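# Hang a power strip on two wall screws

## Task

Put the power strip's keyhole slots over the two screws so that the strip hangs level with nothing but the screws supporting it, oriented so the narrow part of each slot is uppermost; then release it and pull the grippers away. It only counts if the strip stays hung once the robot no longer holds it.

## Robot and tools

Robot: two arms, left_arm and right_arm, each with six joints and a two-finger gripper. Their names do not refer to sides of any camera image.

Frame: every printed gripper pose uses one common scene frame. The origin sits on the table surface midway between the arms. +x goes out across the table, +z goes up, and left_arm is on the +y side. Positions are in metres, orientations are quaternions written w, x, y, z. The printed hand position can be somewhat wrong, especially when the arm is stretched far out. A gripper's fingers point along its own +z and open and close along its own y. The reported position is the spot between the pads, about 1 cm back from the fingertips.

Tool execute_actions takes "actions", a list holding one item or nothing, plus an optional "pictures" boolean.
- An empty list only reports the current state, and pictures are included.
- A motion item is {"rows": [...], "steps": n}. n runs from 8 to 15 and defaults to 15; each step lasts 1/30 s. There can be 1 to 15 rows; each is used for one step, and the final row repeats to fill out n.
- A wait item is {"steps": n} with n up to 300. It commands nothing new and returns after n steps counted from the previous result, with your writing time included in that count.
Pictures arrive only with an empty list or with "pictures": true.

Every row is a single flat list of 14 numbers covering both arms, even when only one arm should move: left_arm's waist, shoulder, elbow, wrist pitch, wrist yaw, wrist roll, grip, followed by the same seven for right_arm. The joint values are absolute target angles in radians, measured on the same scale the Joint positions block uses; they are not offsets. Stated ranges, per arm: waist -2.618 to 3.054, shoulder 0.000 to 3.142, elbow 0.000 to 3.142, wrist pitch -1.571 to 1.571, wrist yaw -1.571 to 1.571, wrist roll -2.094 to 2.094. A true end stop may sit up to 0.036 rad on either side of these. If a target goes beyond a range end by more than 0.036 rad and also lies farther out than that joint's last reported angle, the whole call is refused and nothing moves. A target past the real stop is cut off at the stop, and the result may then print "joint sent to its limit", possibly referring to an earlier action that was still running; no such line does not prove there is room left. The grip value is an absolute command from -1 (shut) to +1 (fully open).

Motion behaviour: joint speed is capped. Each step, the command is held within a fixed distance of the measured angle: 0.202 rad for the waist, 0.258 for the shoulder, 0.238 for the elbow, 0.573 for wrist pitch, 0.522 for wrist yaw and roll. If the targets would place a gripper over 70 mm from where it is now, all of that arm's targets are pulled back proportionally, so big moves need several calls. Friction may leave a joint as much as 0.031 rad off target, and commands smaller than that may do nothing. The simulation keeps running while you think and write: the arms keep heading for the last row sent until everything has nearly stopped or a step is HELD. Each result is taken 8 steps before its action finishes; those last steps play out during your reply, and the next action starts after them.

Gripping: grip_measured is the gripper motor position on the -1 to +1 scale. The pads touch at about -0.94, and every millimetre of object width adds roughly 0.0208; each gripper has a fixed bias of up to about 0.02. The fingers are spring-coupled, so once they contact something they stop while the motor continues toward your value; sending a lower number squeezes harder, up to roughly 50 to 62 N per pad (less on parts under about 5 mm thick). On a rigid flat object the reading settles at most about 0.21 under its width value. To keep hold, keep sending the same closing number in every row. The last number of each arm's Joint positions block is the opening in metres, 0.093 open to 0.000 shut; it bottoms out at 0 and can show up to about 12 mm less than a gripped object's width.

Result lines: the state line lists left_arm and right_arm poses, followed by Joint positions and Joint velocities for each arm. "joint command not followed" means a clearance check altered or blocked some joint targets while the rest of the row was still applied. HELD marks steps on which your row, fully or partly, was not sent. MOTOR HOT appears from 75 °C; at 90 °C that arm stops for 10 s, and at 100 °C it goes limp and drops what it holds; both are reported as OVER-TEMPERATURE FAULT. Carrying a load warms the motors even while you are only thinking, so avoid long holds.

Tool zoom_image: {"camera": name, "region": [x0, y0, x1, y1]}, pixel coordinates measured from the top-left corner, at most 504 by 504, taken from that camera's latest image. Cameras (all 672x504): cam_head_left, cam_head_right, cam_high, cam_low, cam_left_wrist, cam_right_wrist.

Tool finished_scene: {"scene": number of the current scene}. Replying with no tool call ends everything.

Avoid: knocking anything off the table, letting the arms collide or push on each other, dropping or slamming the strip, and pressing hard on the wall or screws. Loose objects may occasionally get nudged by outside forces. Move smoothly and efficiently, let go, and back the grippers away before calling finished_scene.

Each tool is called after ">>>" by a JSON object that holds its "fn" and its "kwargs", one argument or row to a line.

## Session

>>> {"fn": "execute_actions", "kwargs": {
  "actions": []
}}

Scene clock: 0.00 s of 5050.00 s.
left_arm: end_effector_position=(+0.1637, +0.3184, +0.1558) grip_measured=+1.000 end_effector_quat_wxyz=(+0.251, +0.699, -0.623, +0.245) | right_arm: end_effector_position=(+0.0564, +0.2905, +0.3028) grip_measured=+0.994 end_effector_quat_wxyz=(+0.682, -0.478, +0.479, +0.279)
Joint positions: left_arm=[ 0.496  1.365  1.058 -1.481  0.688 -1.307  0.093] | right_arm=[ 1.425  2.111  1.638  0.567  0.421 -0.435  0.093]
Joint velocities: left_arm=[ 0.007 -0.012  0.002 -0.022  0.007  0.051  0.   ] | right_arm=[-0.017 -0.007 -0.002 -0.007 -0.066 -0.037  0.001]
Motor temperatures (°C, as the motors report them): left_arm=[25 23 25 29 21 23] | right_arm=[23 25 29 33 21 21]

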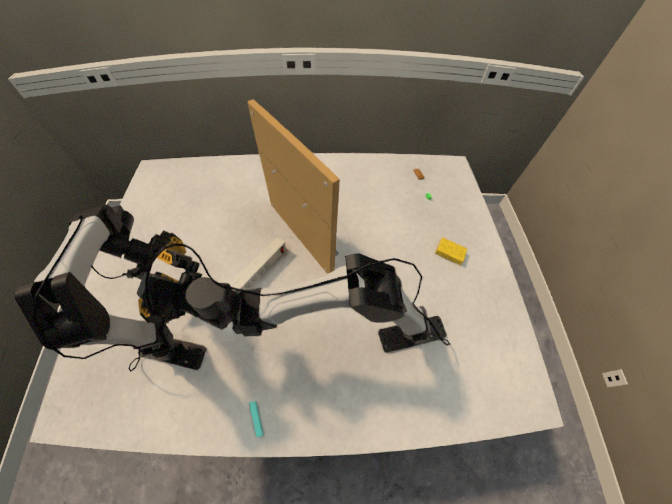

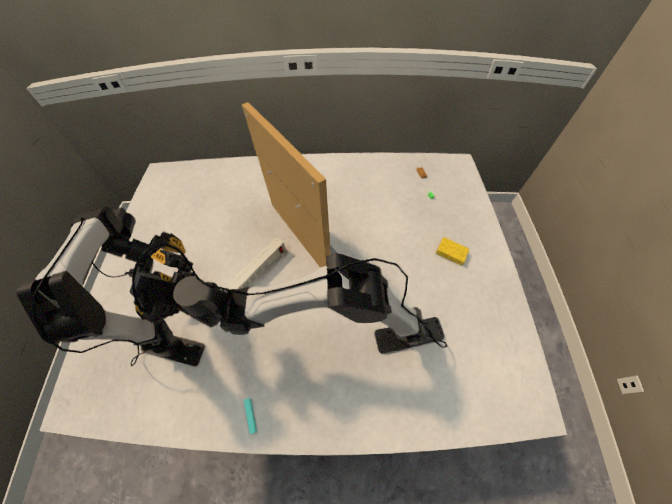

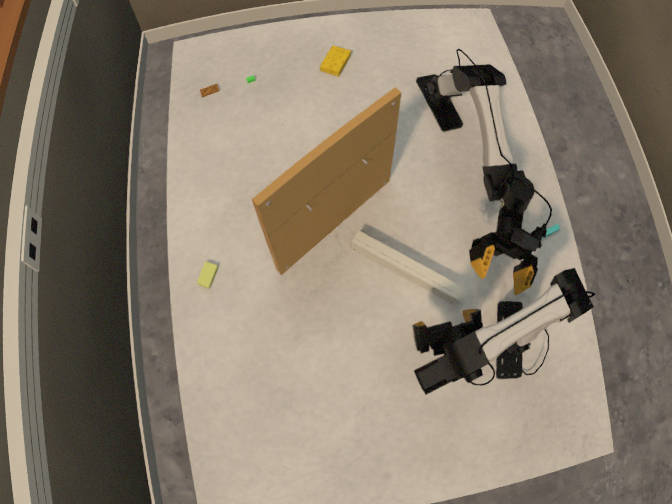

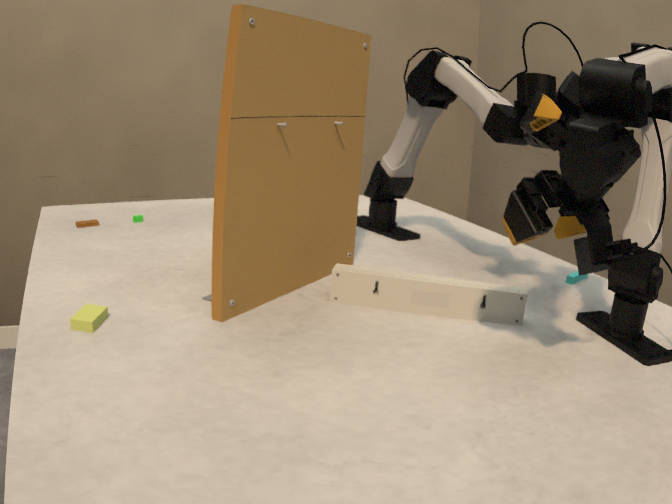

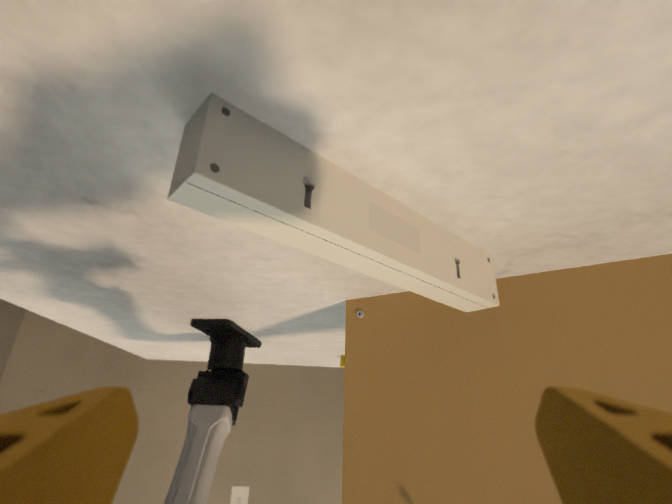

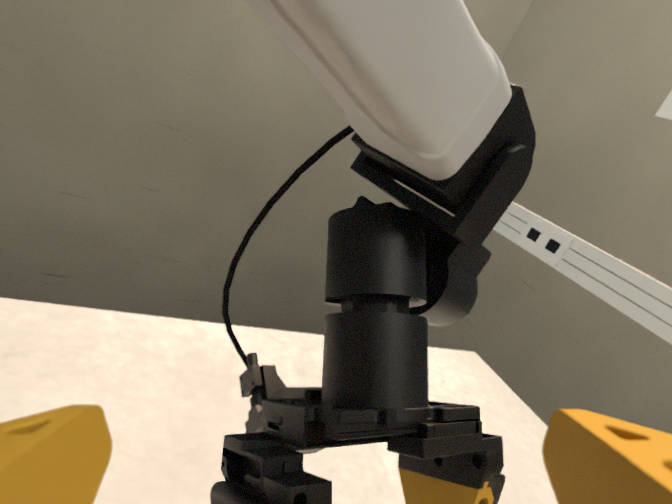

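>>> {"fn": "zoom_image", "kwargs": {
  "camera": "cam_low",
  "region": [320, 230, 540, 350]
}}

>>> {"fn": "zoom_image", "kwargs": {
  "camera": "cam_left_wrist",
  "region": [150, 70, 520, 330]
}}

>>> {"fn": "zoom_image", "kwargs": {
  "camera": "cam_low",
  "region": [200, 0, 400, 200]
}}

>>> {"fn": "zoom_image", "kwargs": {
  "camera": "cam_high",
  "region": [230, 70, 500, 340]
}}

>>> {"fn": "zoom_image", "kwargs": {
  "camera": "cam_head_left",
  "region": [190, 90, 390, 310]
}}

Region (320, 230, 540, 350) of cam_low's 672x504 image, scaled by 2.291, with more detail than that image has; it fills the top 275 rows of this view, and the rest is white.

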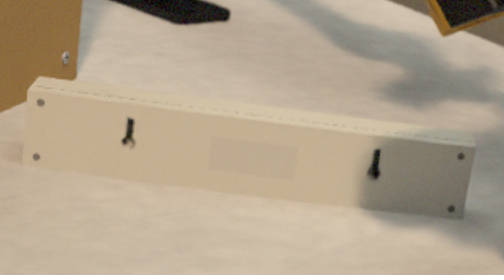

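Region (150, 70, 520, 330) of cam_left_wrist's 672x504 image, scaled by 1.362, with more detail than that image has; it fills the top 354 rows of this view, and the rest is white.

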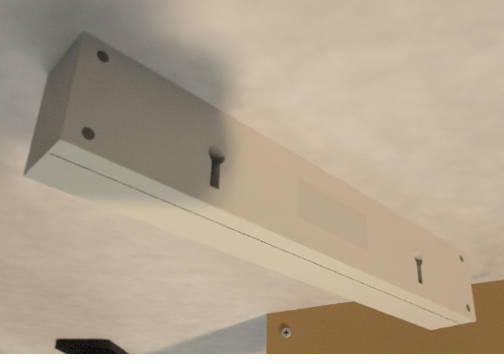

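Region (200, 0, 400, 200) of cam_low's 672x504 image, scaled by 2.520, with more detail than that image has.

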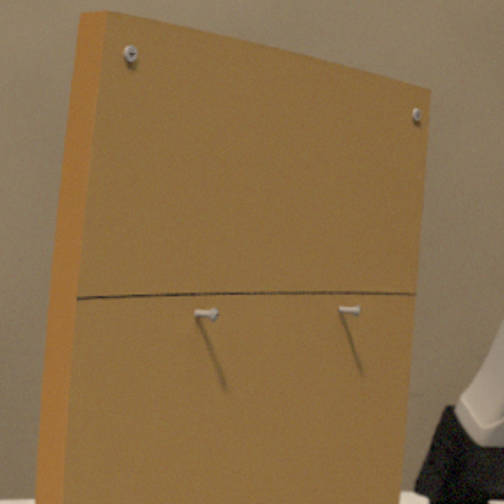

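Region (230, 70, 500, 340) of cam_high's 672x504 image, scaled by 1.867, with more detail than that image has.

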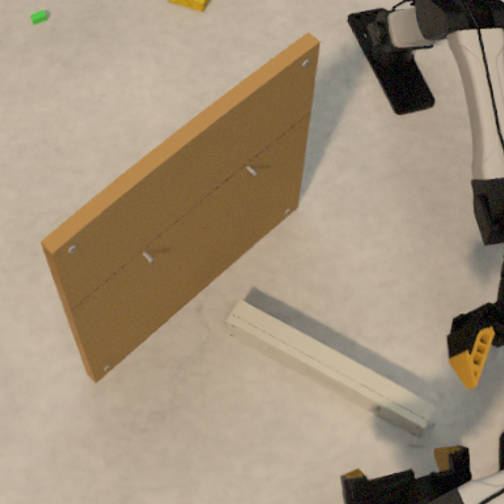

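Region (190, 90, 390, 310) of cam_head_left's 672x504 image, scaled by 2.291, with more detail than that image has; it fills the left 458 columns of this view, and the rest is white.

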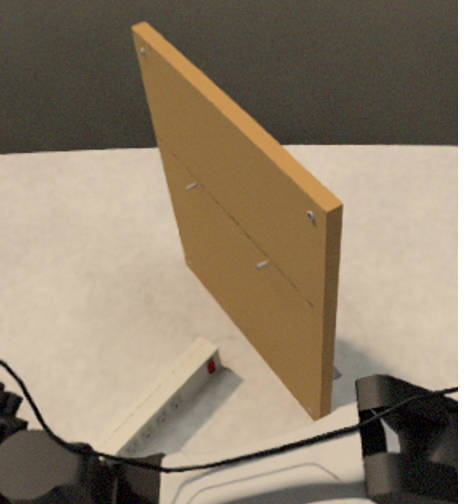

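>>> {"fn": "execute_actions", "kwargs": {
  "actions": [
    {"rows": [[0.496,1.365,1.058,-1.4805,0.686,-1.304,0.9, 1.425,2.108,1.635,0.567,0.421,-0.434,0.8],[0.496,1.365,1.058,-1.479,0.682,-1.296,0.8, 1.424,2.099,1.625,0.567,0.421,-0.431,0.6],[0.496,1.365,1.058,-1.477,0.674,-1.283,0.7, 1.424,2.084,1.609,0.567,0.421,-0.426,0.4],[0.496,1.365,1.058,-1.474,0.664,-1.265,0.6, 1.423,2.063,1.588,0.566,0.421,-0.420,0.2],[0.496,1.365,1.058,-1.470,0.651,-1.242,0.5, 1.422,2.038,1.561,0.566,0.421,-0.412,0.0],[0.496,1.365,1.058,-1.465,0.636,-1.216,0.5, 1.421,2.008,1.530,0.566,0.421,-0.403,-0.2],[0.496,1.365,1.058,-1.460,0.619,-1.185,0.5, 1.419,1.974,1.494,0.565,0.421,-0.392,-0.4],[0.496,1.365,1.058,-1.454,0.600,-1.152,0.5, 1.417,1.936,1.454,0.565,0.421,-0.380,-0.6],[0.496,1.365,1.058,-1.447,0.579,-1.114,0.5, 1.416,1.895,1.410,0.564,0.421,-0.367,-0.8],[0.496,1.365,1.058,-1.440,0.556,-1.075,0.5, 1.414,1.850,1.363,0.563,0.421,-0.353,-0.9],[0.496,1.365,1.058,-1.433,0.532,-1.032,0.5, 1.412,1.802,1.313,0.563,0.421,-0.338,-0.9],[0.496,1.365,1.058,-1.425,0.507,-0.988,0.5, 1.409,1.752,1.260,0.562,0.421,-0.322,-0.9],[0.493,1.366,1.059,-1.417,0.481,-0.941,0.5, 1.407,1.700,1.205,0.561,0.422,-0.306,-0.9],[0.485,1.369,1.062,-1.408,0.453,-0.893,0.5, 1.405,1.646,1.148,0.561,0.426,-0.289,-0.9],[0.473,1.373,1.066,-1.399,0.425,-0.844,0.5, 1.402,1.590,1.090,0.560,0.433,-0.271,-0.9]], "steps": 15}
  ]
}}

>>> {"fn": "execute_actions", "kwargs": {
  "actions": [
    {"rows": [[0.456,1.379,1.072,-1.391,0.397,-0.793,0.5, 1.400,1.533,1.030,0.559,0.441,-0.254,-0.9],[0.434,1.386,1.080,-1.382,0.368,-0.742,0.5, 1.397,1.476,0.970,0.558,0.452,-0.236,-0.9],[0.409,1.394,1.089,-1.373,0.339,-0.691,0.5, 1.395,1.419,0.909,0.558,0.464,-0.218,-0.9],[0.381,1.404,1.099,-1.363,0.310,-0.640,0.5, 1.393,1.361,0.848,0.557,0.478,-0.199,-0.9],[0.349,1.415,1.110,-1.354,0.281,-0.589,0.5, 1.390,1.304,0.788,0.556,0.494,-0.181,-0.9],[0.314,1.427,1.123,-1.346,0.253,-0.538,0.5, 1.388,1.247,0.728,0.555,0.511,-0.164,-0.9],[0.278,1.439,1.136,-1.337,0.225,-0.489,0.5, 1.385,1.191,0.670,0.554,0.530,-0.146,-0.9],[0.238,1.453,1.150,-1.328,0.197,-0.441,0.5, 1.383,1.137,0.613,0.554,0.549,-0.129,-0.9],[0.197,1.467,1.165,-1.320,0.171,-0.394,0.5, 1.381,1.085,0.558,0.553,0.569,-0.113,-0.9],[0.155,1.481,1.180,-1.312,0.146,-0.350,0.5, 1.378,1.035,0.505,0.552,0.591,-0.097,-0.9],[0.111,1.496,1.195,-1.305,0.122,-0.307,0.5, 1.376,0.987,0.455,0.552,0.612,-0.082,-0.9],[0.067,1.511,1.211,-1.298,0.099,-0.268,0.5, 1.374,0.942,0.408,0.551,0.634,-0.068,-0.9],[0.022,1.526,1.227,-1.291,0.078,-0.230,0.5, 1.373,0.901,0.364,0.550,0.657,-0.055,-0.9],[-0.024,1.542,1.244,-1.285,0.059,-0.197,0.5, 1.371,0.863,0.324,0.550,0.679,-0.043,-0.9],[-0.069,1.557,1.260,-1.280,0.042,-0.166,0.5, 1.369,0.829,0.288,0.549,0.702,-0.032,-0.9]], "steps": 15}
  ]
}}

>>> {"fn": "execute_actions", "kwargs": {
  "actions": [
    {"rows": [[-0.113,1.572,1.276,-1.275,0.027,-0.140,0.5, 1.368,0.799,0.257,0.549,0.724,-0.023,-0.9],[-0.157,1.587,1.291,-1.271,0.014,-0.117,0.5, 1.367,0.774,0.230,0.549,0.745,-0.015,-0.9],[-0.199,1.601,1.306,-1.268,0.004,-0.099,0.5, 1.366,0.753,0.209,0.548,0.767,-0.009,-0.9],[-0.240,1.615,1.321,-1.266,-0.004,-0.086,0.5, 1.366,0.738,0.193,0.548,0.787,-0.004,-0.9],[-0.280,1.629,1.335,-1.264,-0.008,-0.078,0.5, 1.365,0.729,0.183,0.548,0.806,-0.001,-0.9],[-0.316,1.641,1.348,-1.264,-0.010,-0.075,0.5, 1.365,0.726,0.180,0.548,0.825,0,-0.9],[-0.351,1.653,1.361,-1.264,-0.010,-0.075,0.5, 1.365,0.726,0.180,0.548,0.842,0,-0.9],[-0.383,1.664,1.372,-1.264,-0.010,-0.075,0.5, 1.365,0.726,0.180,0.548,0.858,0,-0.9],[-0.411,1.674,1.382,-1.264,-0.010,-0.075,0.5, 1.365,0.726,0.180,0.548,0.872,0,-0.9],[-0.436,1.682,1.391,-1.264,-0.010,-0.075,0.5, 1.365,0.726,0.180,0.548,0.884,0,-0.9],[-0.458,1.689,1.399,-1.264,-0.010,-0.075,0.5, 1.365,0.726,0.180,0.548,0.895,0,-0.9],[-0.475,1.695,1.405,-1.264,-0.010,-0.075,0.5, 1.365,0.726,0.180,0.548,0.903,0,-0.9],[-0.487,1.699,1.409,-1.264,-0.010,-0.075,0.5, 1.365,0.726,0.180,0.548,0.910,0,-0.9],[-0.495,1.702,1.412,-1.264,-0.010,-0.075,0.5, 1.365,0.726,0.180,0.548,0.914,0,-0.9],[-0.498,1.703,1.413,-1.264,-0.010,-0.075,0.5, 1.365,0.726,0.180,0.548,0.915,0,-0.9]], "steps": 15}
  ]
}}

>>> {"fn": "execute_actions", "kwargs": {
  "actions": [
    {"steps": 14}
  ],
  "pictures": true
}}

Scene clock: 22.40 s of 5050.00 s.
left_arm: end_effector_position=(+0.1629, +0.3211, +0.1535) grip_measured=+0.505 end_effector_quat_wxyz=(+0.240, +0.686, -0.643, +0.242) | right_arm: end_effector_position=(+0.0567, +0.2775, +0.2929) grip_measured=-0.283 end_effector_quat_wxyz=(+0.671, -0.488, +0.486, +0.274)
Joint positions: left_arm=[ 0.496  1.365  1.058 -1.479  0.667 -1.262  0.069] | right_arm=[ 1.425  2.061  1.555  0.563  0.421 -0.422  0.032]
Joint velocities: left_arm=[ 0.012 -0.017 -0.017  0.022 -0.315  0.447 -0.006] | right_arm=[-0.002 -0.676 -0.979 -0.168 -0.022  0.212 -0.236]
Motor temperatures (°C, as the motors report them): left_arm=[25 24 27 28 22 23] | right_arm=[23 33 32 36 21 21]
Steps of this call (steps 1 to 90: nothing new was sent; then 19.17 s passed at rest; steps 91 to 97: the first 7 steps of this action). Readings (joint positions):
91: left_arm=[0.496 1.365 1.058 -1.481 0.688 -1.307] | right_arm=[1.425 2.111 1.638 0.567 0.421 -0.435]
92: left_arm=[0.496 1.365 1.058 -1.481 0.688 -1.307] | right_arm=[1.425 2.111 1.638 0.567 0.421 -0.435]
94: left_arm=[0.496 1.365 1.058 -1.481 0.686 -1.298] | right_arm=[1.425 2.107 1.628 0.567 0.421 -0.433]
97: the state above

Scene clock: 22.90 s of 5050.00 s.
left_arm: end_effector_position=(+0.1687, +0.3428, +0.1239) grip_measured=+0.502 end_effector_quat_wxyz=(-0.111, -0.418, +0.890, -0.147) | right_arm: end_effector_position=(+0.0796, +0.0765, +0.3139) grip_measured=-0.898 end_effector_quat_wxyz=(+0.652, -0.418, +0.548, +0.316)
Joint positions: left_arm=[ 0.349  1.404  1.086 -1.389  0.346 -0.701  0.069] | right_arm=[ 1.398  1.295  0.789  0.563  0.466 -0.225  0.002]
Joint velocities: left_arm=[-0.96   0.393  0.349  0.286 -0.857  1.414  0.   ] | right_arm=[-0.076 -1.634 -1.746 -0.022  0.256  0.505  0.   ]
Motor temperatures (°C, as the motors report them): left_arm=[25 24 27 28 22 23] | right_arm=[23 33 32 36 21 21]
Steps of this call (steps 1 to 8: the last 8 steps of your previous action; steps 9 to 15: the first 7 steps of this action). Readings (joint positions):
9: left_arm=[0.489 1.365 1.058 -1.432 0.507 -0.979] | right_arm=[1.415 1.652 1.140 0.552 0.422 -0.324]
10: left_arm=[0.477 1.365 1.058 -1.424 0.481 -0.935] | right_arm=[1.412 1.591 1.084 0.554 0.424 -0.309]
12: left_arm=[0.438 1.371 1.060 -1.410 0.428 -0.844] | right_arm=[1.406 1.470 0.969 0.559 0.435 -0.276]
15: the state above

Scene clock: 23.40 s of 5050.00 s.
left_arm: end_effector_position=(+0.2141, +0.2350, +0.1172) grip_measured=+0.502 end_effector_quat_wxyz=(-0.013, +0.164, +0.986, -0.015) | right_arm: end_effector_position=(+0.1248, -0.0781, +0.2108) grip_measured=-0.898 end_effector_quat_wxyz=(+0.653, -0.290, +0.650, +0.258)
Joint positions: left_arm=[-0.279  1.623  1.313 -1.276  0.036 -0.146  0.069] | right_arm=[ 1.374  0.752  0.192  0.542  0.75  -0.03   0.002]
Joint velocities: left_arm=[-1.057  0.364  0.379  0.081 -0.227  0.462 -0.   ] | right_arm=[-0.027 -0.144 -0.173 -0.051  0.564  0.139  0.001]
Motor temperatures (°C, as the motors report them): left_arm=[25 24 27 28 22 23] | right_arm=[23 33 32 36 21 21]
Steps of this call (steps 1 to 8: the last 8 steps of your previous action; steps 9 to 15: the first 7 steps of this action). Readings (joint positions):
9: left_arm=[-0.025 1.536 1.223 -1.308 0.121 -0.301] | right_arm=[1.380 0.871 0.324 0.553 0.625 -0.084]
10: left_arm=[-0.070 1.552 1.239 -1.301 0.101 -0.267] | right_arm=[1.378 0.840 0.289 0.552 0.646 -0.072]
12: left_arm=[-0.157 1.582 1.270 -1.289 0.069 -0.207] | right_arm=[1.376 0.789 0.234 0.548 0.689 -0.051]
15: the state above

Scene clock: 23.87 s of 5050.00 s.
left_arm: end_effector_position=(+0.1994, +0.1762, +0.1159) grip_measured=+0.502 end_effector_quat_wxyz=(-0.003, +0.298, +0.955, -0.002) | right_arm: end_effector_position=(+0.1407, -0.0969, +0.2102) grip_measured=-0.898 end_effector_quat_wxyz=(+0.668, -0.236, +0.671, +0.218)
Joint positions: left_arm=[-0.492  1.693  1.385 -1.267  0.006 -0.083  0.069] | right_arm=[ 1.374  0.747  0.188  0.541  0.892 -0.008  0.002]
Joint velocities: left_arm=[-0.022 -0.002 -0.017  0.022 -0.022  0.022  0.   ] | right_arm=[-0.007 -0.017 -0.007  0.007  0.022 -0.051 -0.   ]
Motor temperatures (°C, as the motors report them): left_arm=[25 24 27 28 22 23] | right_arm=[23 33 32 36 21 21]
Kept back: nothing.
Steps of this call (steps 1 to 8: the last 8 steps of your previous action; steps 9 to 14: the robot went on to your last target). Readings (joint positions):
1: left_arm=[-0.316 1.636 1.326 -1.273 0.029 -0.132] | right_arm=[1.374 0.749 0.188 0.541 0.769 -0.025]
2: left_arm=[-0.350 1.647 1.338 -1.271 0.024 -0.122] | right_arm=[1.374 0.749 0.188 0.541 0.786 -0.021]
4: left_arm=[-0.409 1.667 1.358 -1.268 0.018 -0.107] | right_arm=[1.374 0.747 0.188 0.541 0.818 -0.016]
8: left_arm=[-0.482 1.690 1.381 -1.267 0.013 -0.090] | right_arm=[1.374 0.747 0.188 0.541 0.865 -0.011]
14: the state above

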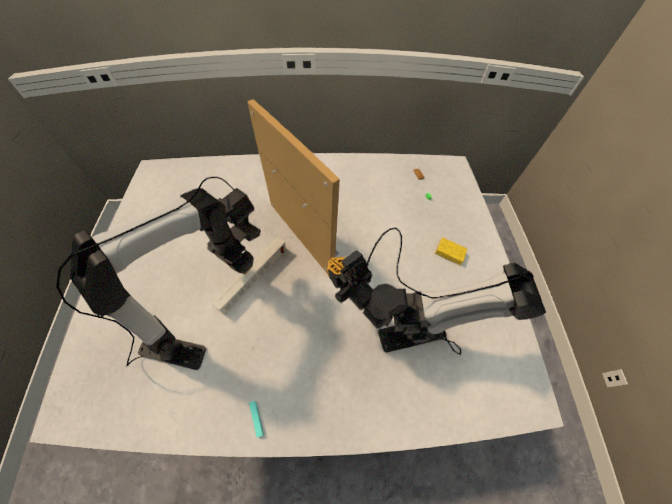

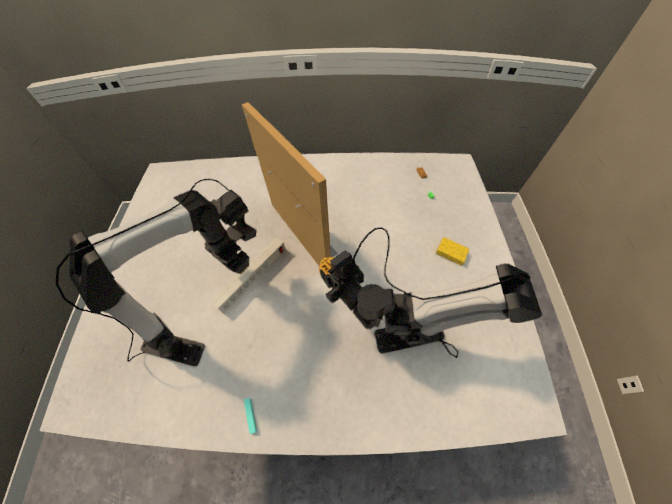

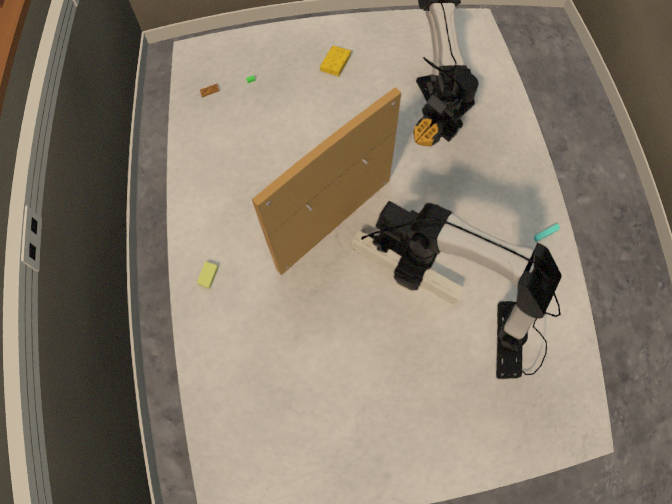

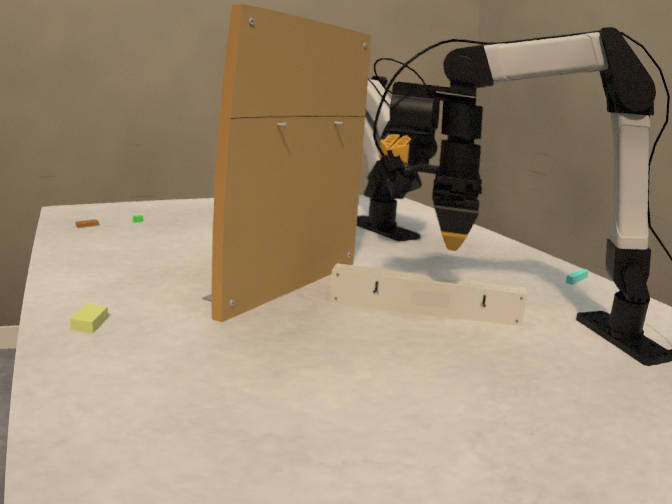

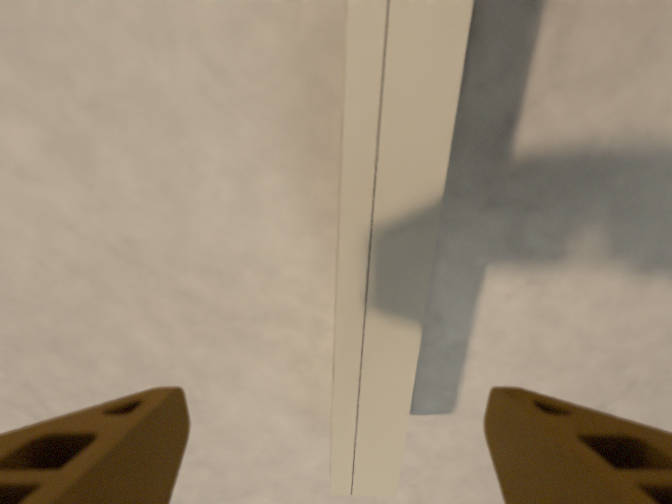

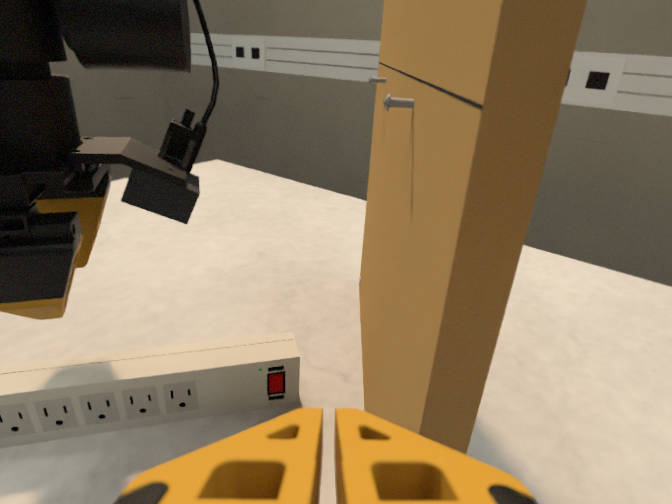

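>>> {"fn": "zoom_image", "kwargs": {
  "camera": "cam_low",
  "region": [310, 120, 550, 340]
}}

>>> {"fn": "zoom_image", "kwargs": {
  "camera": "cam_right_wrist",
  "region": [330, 30, 510, 150]
}}

>>> {"fn": "zoom_image", "kwargs": {
  "camera": "cam_head_left",
  "region": [190, 190, 330, 330]
}}

Region (310, 120, 550, 340) of cam_low's 672x504 image, scaled by 2.100, with more detail than that image has; it fills the top 462 rows of this view, and the rest is white.

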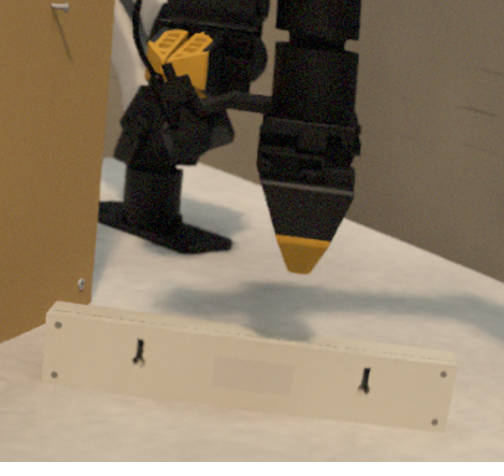

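Region (330, 30, 510, 150) of cam_right_wrist's 672x504 image, scaled by 2.800, with more detail than that image has.

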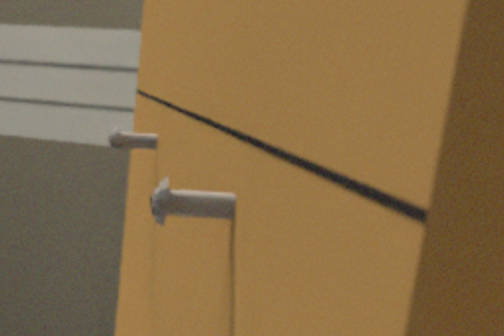

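Region (190, 190, 330, 330) of cam_head_left's 672x504 image, scaled by 3.600, with more detail than that image has.

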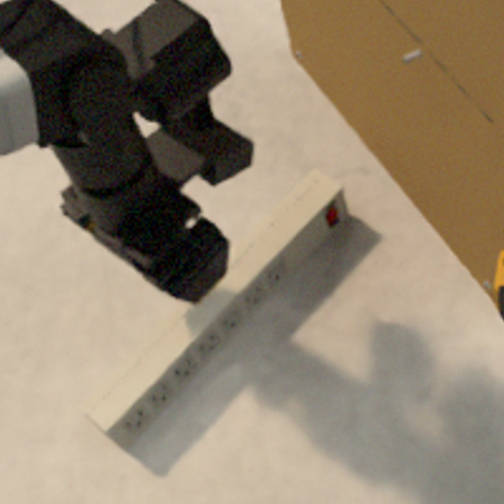

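>>> {"fn": "execute_actions", "kwargs": {
  "actions": [
    {"rows": [[-0.499,1.704,1.398,-1.250,-0.01,-0.085,0.5, 1.376,0.724,0.180,0.540,0.916,0,-0.9],[-0.502,1.707,1.383,-1.241,-0.01,-0.090,0.5, 1.385,0.719,0.179,0.535,0.919,0,-0.9],[-0.506,1.712,1.368,-1.229,-0.01,-0.094,0.5, 1.389,0.711,0.178,0.529,0.923,0,-0.9],[-0.511,1.718,1.362,-1.215,-0.01,-0.097,0.5, 1.393,0.700,0.176,0.520,0.929,0,-0.9],[-0.517,1.725,1.358,-1.200,-0.01,-0.100,0.5, 1.399,0.687,0.174,0.510,0.937,0,-0.9],[-0.523,1.734,1.353,-1.184,-0.01,-0.103,0.5, 1.406,0.672,0.171,0.498,0.945,0,-0.9],[-0.529,1.743,1.347,-1.167,-0.01,-0.106,0.5, 1.413,0.655,0.169,0.484,0.954,0,-0.9],[-0.535,1.753,1.341,-1.149,-0.01,-0.108,0.5, 1.421,0.637,0.166,0.469,0.965,0,-0.9],[-0.540,1.764,1.335,-1.131,-0.01,-0.110,0.5, 1.429,0.618,0.163,0.454,0.975,0,-0.9],[-0.544,1.776,1.329,-1.112,-0.01,-0.112,0.5, 1.438,0.598,0.160,0.438,0.986,0,-0.9],[-0.547,1.787,1.323,-1.094,-0.01,-0.113,0.5, 1.447,0.578,0.157,0.422,0.998,0,-0.9],[-0.548,1.798,1.316,-1.077,-0.01,-0.113,0.5, 1.456,0.558,0.153,0.406,1.009,0,-0.9],[-0.548,1.810,1.310,-1.061,-0.01,-0.113,0.5, 1.465,0.538,0.150,0.390,1.020,0,-0.9],[-0.548,1.821,1.304,-1.046,-0.01,-0.113,0.5, 1.473,0.519,0.147,0.375,1.030,0,-0.9],[-0.548,1.831,1.298,-1.032,-0.01,-0.113,0.5, 1.481,0.501,0.144,0.360,1.041,0,-0.9]], "steps": 15}
  ]
}}

>>> {"fn": "execute_actions", "kwargs": {
  "actions": [
    {"rows": [[-0.548,1.840,1.292,-1.020,-0.01,-0.113,0.5, 1.488,0.484,0.142,0.346,1.050,0,-0.9],[-0.548,1.849,1.287,-1.011,-0.01,-0.113,0.4, 1.495,0.469,0.139,0.334,1.058,0,-0.9],[-0.548,1.856,1.283,-1.003,-0.01,-0.113,0.3, 1.501,0.456,0.137,0.324,1.066,0,-0.9],[-0.548,1.862,1.280,-0.999,-0.01,-0.113,0.2, 1.505,0.445,0.135,0.315,1.072,0,-0.9],[-0.548,1.867,1.277,-0.997,-0.01,-0.113,0.12, 1.509,0.437,0.134,0.309,1.076,0,-0.9],[-0.548,1.870,1.276,-0.997,-0.01,-0.113,0.05, 1.511,0.432,0.133,0.304,1.079,0,-0.9],[-0.548,1.871,1.275,-0.997,-0.01,-0.113,0.0, 1.512,0.430,0.133,0.303,1.080,0,-0.9],[-0.548,1.871,1.275,-0.997,-0.01,-0.113,-0.06, 1.512,0.430,0.133,0.303,1.080,0,-0.9],[-0.548,1.871,1.275,-0.997,-0.01,-0.113,-0.12, 1.512,0.430,0.133,0.303,1.080,0,-0.9],[-0.548,1.871,1.275,-0.997,-0.01,-0.113,-0.18, 1.512,0.430,0.133,0.303,1.080,0,-0.9],[-0.548,1.871,1.275,-0.997,-0.01,-0.113,-0.24, 1.512,0.430,0.133,0.303,1.080,0,-0.9],[-0.548,1.871,1.275,-0.997,-0.01,-0.113,-0.30, 1.512,0.430,0.133,0.303,1.080,0,-0.9],[-0.548,1.871,1.275,-0.997,-0.01,-0.113,-0.36, 1.512,0.430,0.133,0.303,1.080,0,-0.9],[-0.548,1.871,1.275,-0.997,-0.01,-0.113,-0.42, 1.512,0.430,0.133,0.303,1.080,0,-0.9],[-0.548,1.871,1.275,-0.997,-0.01,-0.113,-0.48, 1.512,0.430,0.133,0.303,1.080,0,-0.9]], "steps": 15}
  ]
}}

>>> {"fn": "execute_actions", "kwargs": {
  "actions": [
    {"steps": 12}
  ],
  "pictures": true
}}

Scene clock: 32.00 s of 5050.00 s.
left_arm: end_effector_position=(+0.2046, +0.1686, +0.1108) grip_measured=+0.502 end_effector_quat_wxyz=(+0.007, +0.300, +0.954, -0.003) | right_arm: end_effector_position=(+0.1388, -0.1022, +0.2156) grip_measured=-0.898 end_effector_quat_wxyz=(+0.671, -0.227, +0.670, +0.222)
Joint positions: left_arm=[-0.504  1.709  1.382 -1.228 -0.    -0.09   0.069] | right_arm=[ 1.393  0.703  0.188  0.516  0.918 -0.007  0.002]
Joint velocities: left_arm=[-0.178  0.183 -0.125  0.388 -0.051 -0.125  0.001] | right_arm=[ 0.193 -0.452  0.007 -0.242  0.154 -0.081 -0.001]
Motor temperatures (°C, as the motors report them): left_arm=[25 25 28 28 22 23] | right_arm=[23 31 32 36 21 21]
Steps of this call (steps 1 to 30: the robot went on to your last target; steps 31 to 90: nothing new was sent; then 4.90 s passed at rest; steps 91 to 97: the first 7 steps of this action). Readings (joint positions):
91: left_arm=[-0.492 1.693 1.385 -1.266 0.002 -0.080] | right_arm=[1.374 0.747 0.188 0.541 0.902 -0.007]
92: left_arm=[-0.492 1.693 1.385 -1.265 0.002 -0.081] | right_arm=[1.374 0.747 0.188 0.540 0.902 -0.007]
94: left_arm=[-0.493 1.694 1.385 -1.256 0.001 -0.084] | right_arm=[1.378 0.739 0.188 0.534 0.905 -0.007]
97: the state above

Scene clock: 32.50 s of 5050.00 s.
left_arm: end_effector_position=(+0.2095, +0.1501, +0.0427) grip_measured=+0.029 end_effector_quat_wxyz=(-0.013, +0.308, +0.951, +0.006) | right_arm: end_effector_position=(+0.1290, -0.1322, +0.2172) grip_measured=-0.898 end_effector_quat_wxyz=(+0.676, -0.209, +0.670, +0.226)
Joint positions: left_arm=[-0.538  1.862  1.293 -1.031 -0.    -0.106  0.047] | right_arm=[ 1.499  0.456  0.147  0.341  1.044 -0.007  0.002]
Joint velocities: left_arm=[-0.012  0.095 -0.051  0.139 -0.007 -0.066 -0.057] | right_arm=[ 0.066 -0.154 -0.042 -0.198  0.198 -0.11  -0.   ]
Motor temperatures (°C, as the motors report them): left_arm=[25 25 28 28 22 23] | right_arm=[23 31 32 36 21 21]
Steps of this call (steps 1 to 8: the last 8 steps of your previous action; steps 9 to 15: the first 7 steps of this action). Readings (joint positions):
9: left_arm=[-0.538 1.816 1.320 -1.092 -0.000 -0.104] | right_arm=[1.466 0.533 0.159 0.409 0.995 -0.007]
10: left_arm=[-0.538 1.827 1.313 -1.078 -0.000 -0.105] | right_arm=[1.474 0.516 0.156 0.395 1.005 -0.007]
12: left_arm=[-0.538 1.845 1.303 -1.054 -0.000 -0.106] | right_arm=[1.487 0.485 0.152 0.370 1.023 -0.007]
15: the state above

Scene clock: 32.90 s of 5050.00 s.
left_arm: end_effector_position=(+0.2101, +0.1481, +0.0407) grip_measured=-0.393 end_effector_quat_wxyz=(-0.011, +0.309, +0.951, +0.004) | right_arm: end_effector_position=(+0.1305, -0.1353, +0.2124) grip_measured=-0.898 end_effector_quat_wxyz=(+0.676, -0.213, +0.674, +0.210)
Joint positions: left_arm=[-0.54   1.866  1.291 -1.019  0.002 -0.108  0.026] | right_arm=[ 1.502  0.45   0.145  0.307  1.066 -0.007  0.002]
Joint velocities: left_arm=[-0.012 -0.012 -0.012  0.051 -0.022 -0.037  0.001] | right_arm=[-0.017 -0.012 -0.002 -0.066 -0.007 -0.007 -0.001]
Motor temperatures (°C, as the motors report them): left_arm=[25 25 28 28 22 23] | right_arm=[23 31 32 36 21 21]
Kept back: nothing.
Steps of this call (steps 1 to 8: the last 8 steps of your previous action; steps 9 to 12: the robot went on to your last target). Readings (joint positions):
1: left_arm=[-0.538 1.865 1.292 -1.027 -0.000 -0.106] | right_arm=[1.501 0.453 0.146 0.334 1.049 -0.007]
2: left_arm=[-0.538 1.866 1.291 -1.023 -0.000 -0.107] | right_arm=[1.502 0.451 0.146 0.328 1.053 -0.007]
4: left_arm=[-0.539 1.866 1.291 -1.020 0.002 -0.107] | right_arm=[1.502 0.450 0.146 0.320 1.058 -0.007]
8: left_arm=[-0.540 1.866 1.291 -1.019 0.002 -0.108] | right_arm=[1.502 0.450 0.145 0.311 1.063 -0.007]
12: the state above

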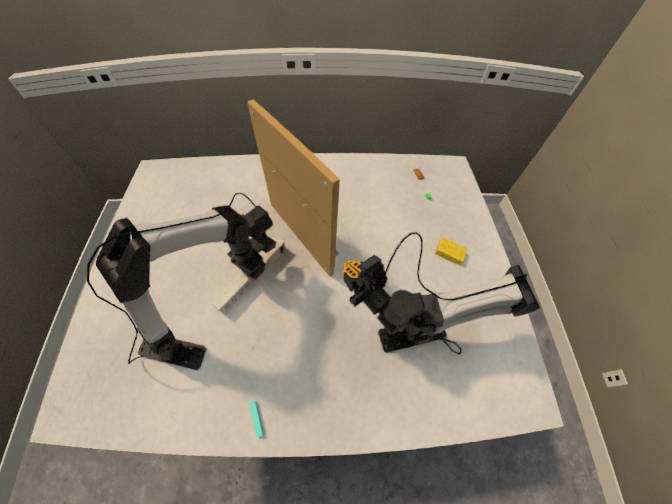

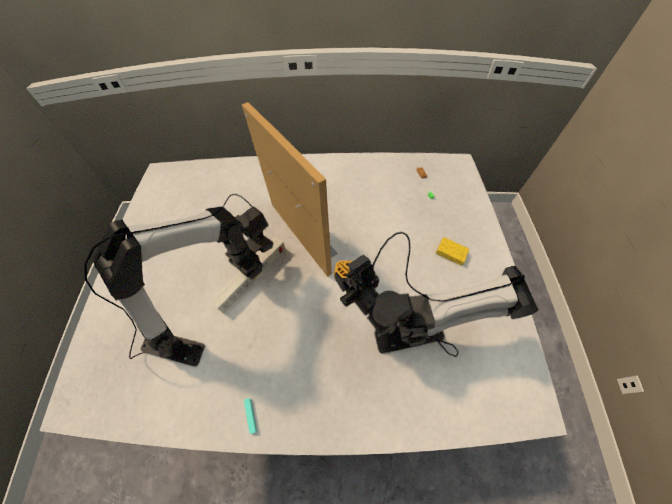

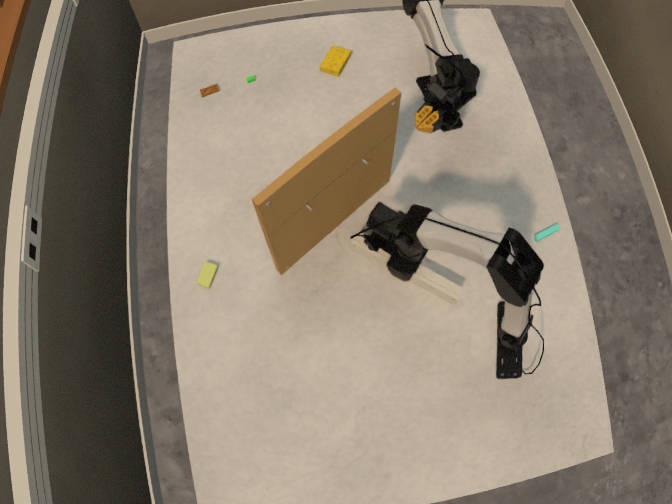

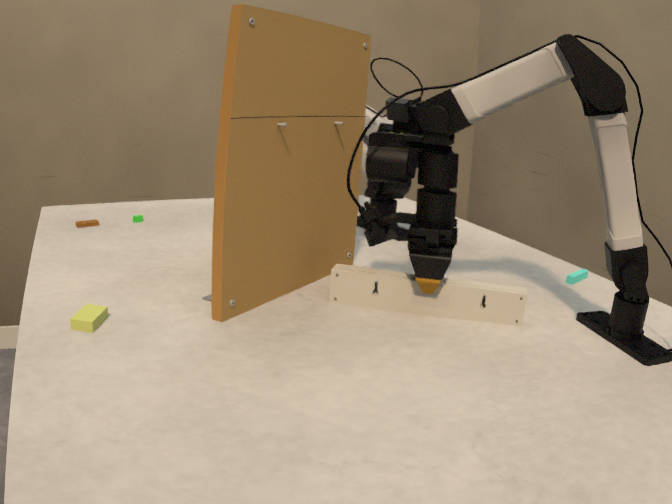

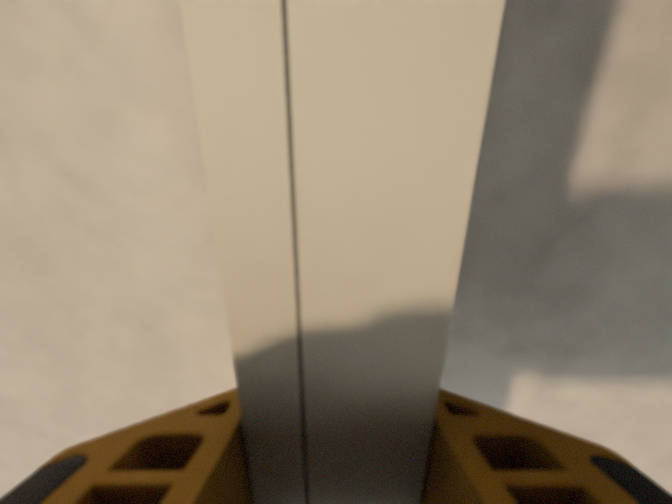

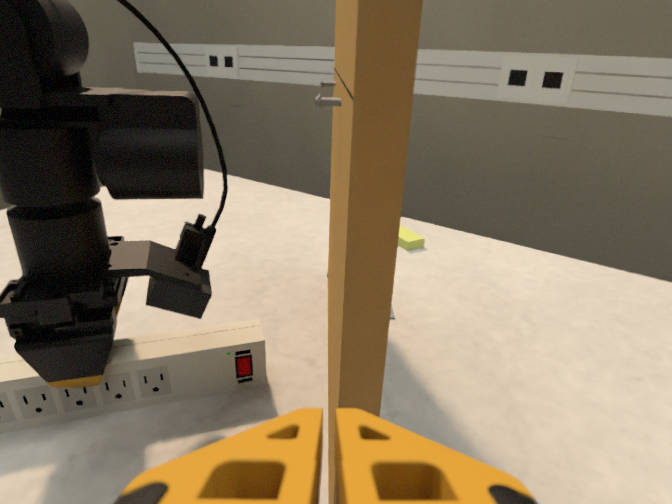

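>>> {"fn": "zoom_image", "kwargs": {
  "camera": "cam_low",
  "region": [320, 220, 540, 340]
}}

>>> {"fn": "zoom_image", "kwargs": {
  "camera": "cam_right_wrist",
  "region": [0, 270, 280, 440]
}}

Region (320, 220, 540, 340) of cam_low's 672x504 image, scaled by 2.291, with more detail than that image has; it fills the top 275 rows of this view, and the rest is white.

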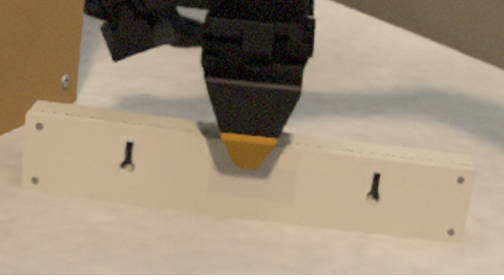

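Region (0, 270, 280, 440) of cam_right_wrist's 672x504 image, scaled by 1.800, with more detail than that image has; it fills the top 306 rows of this view, and the rest is white.

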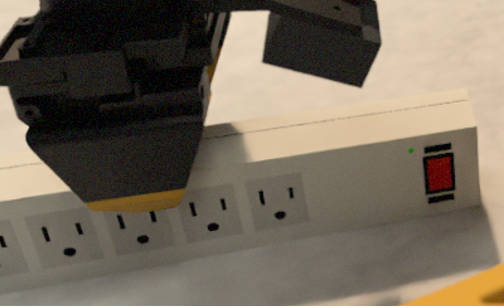

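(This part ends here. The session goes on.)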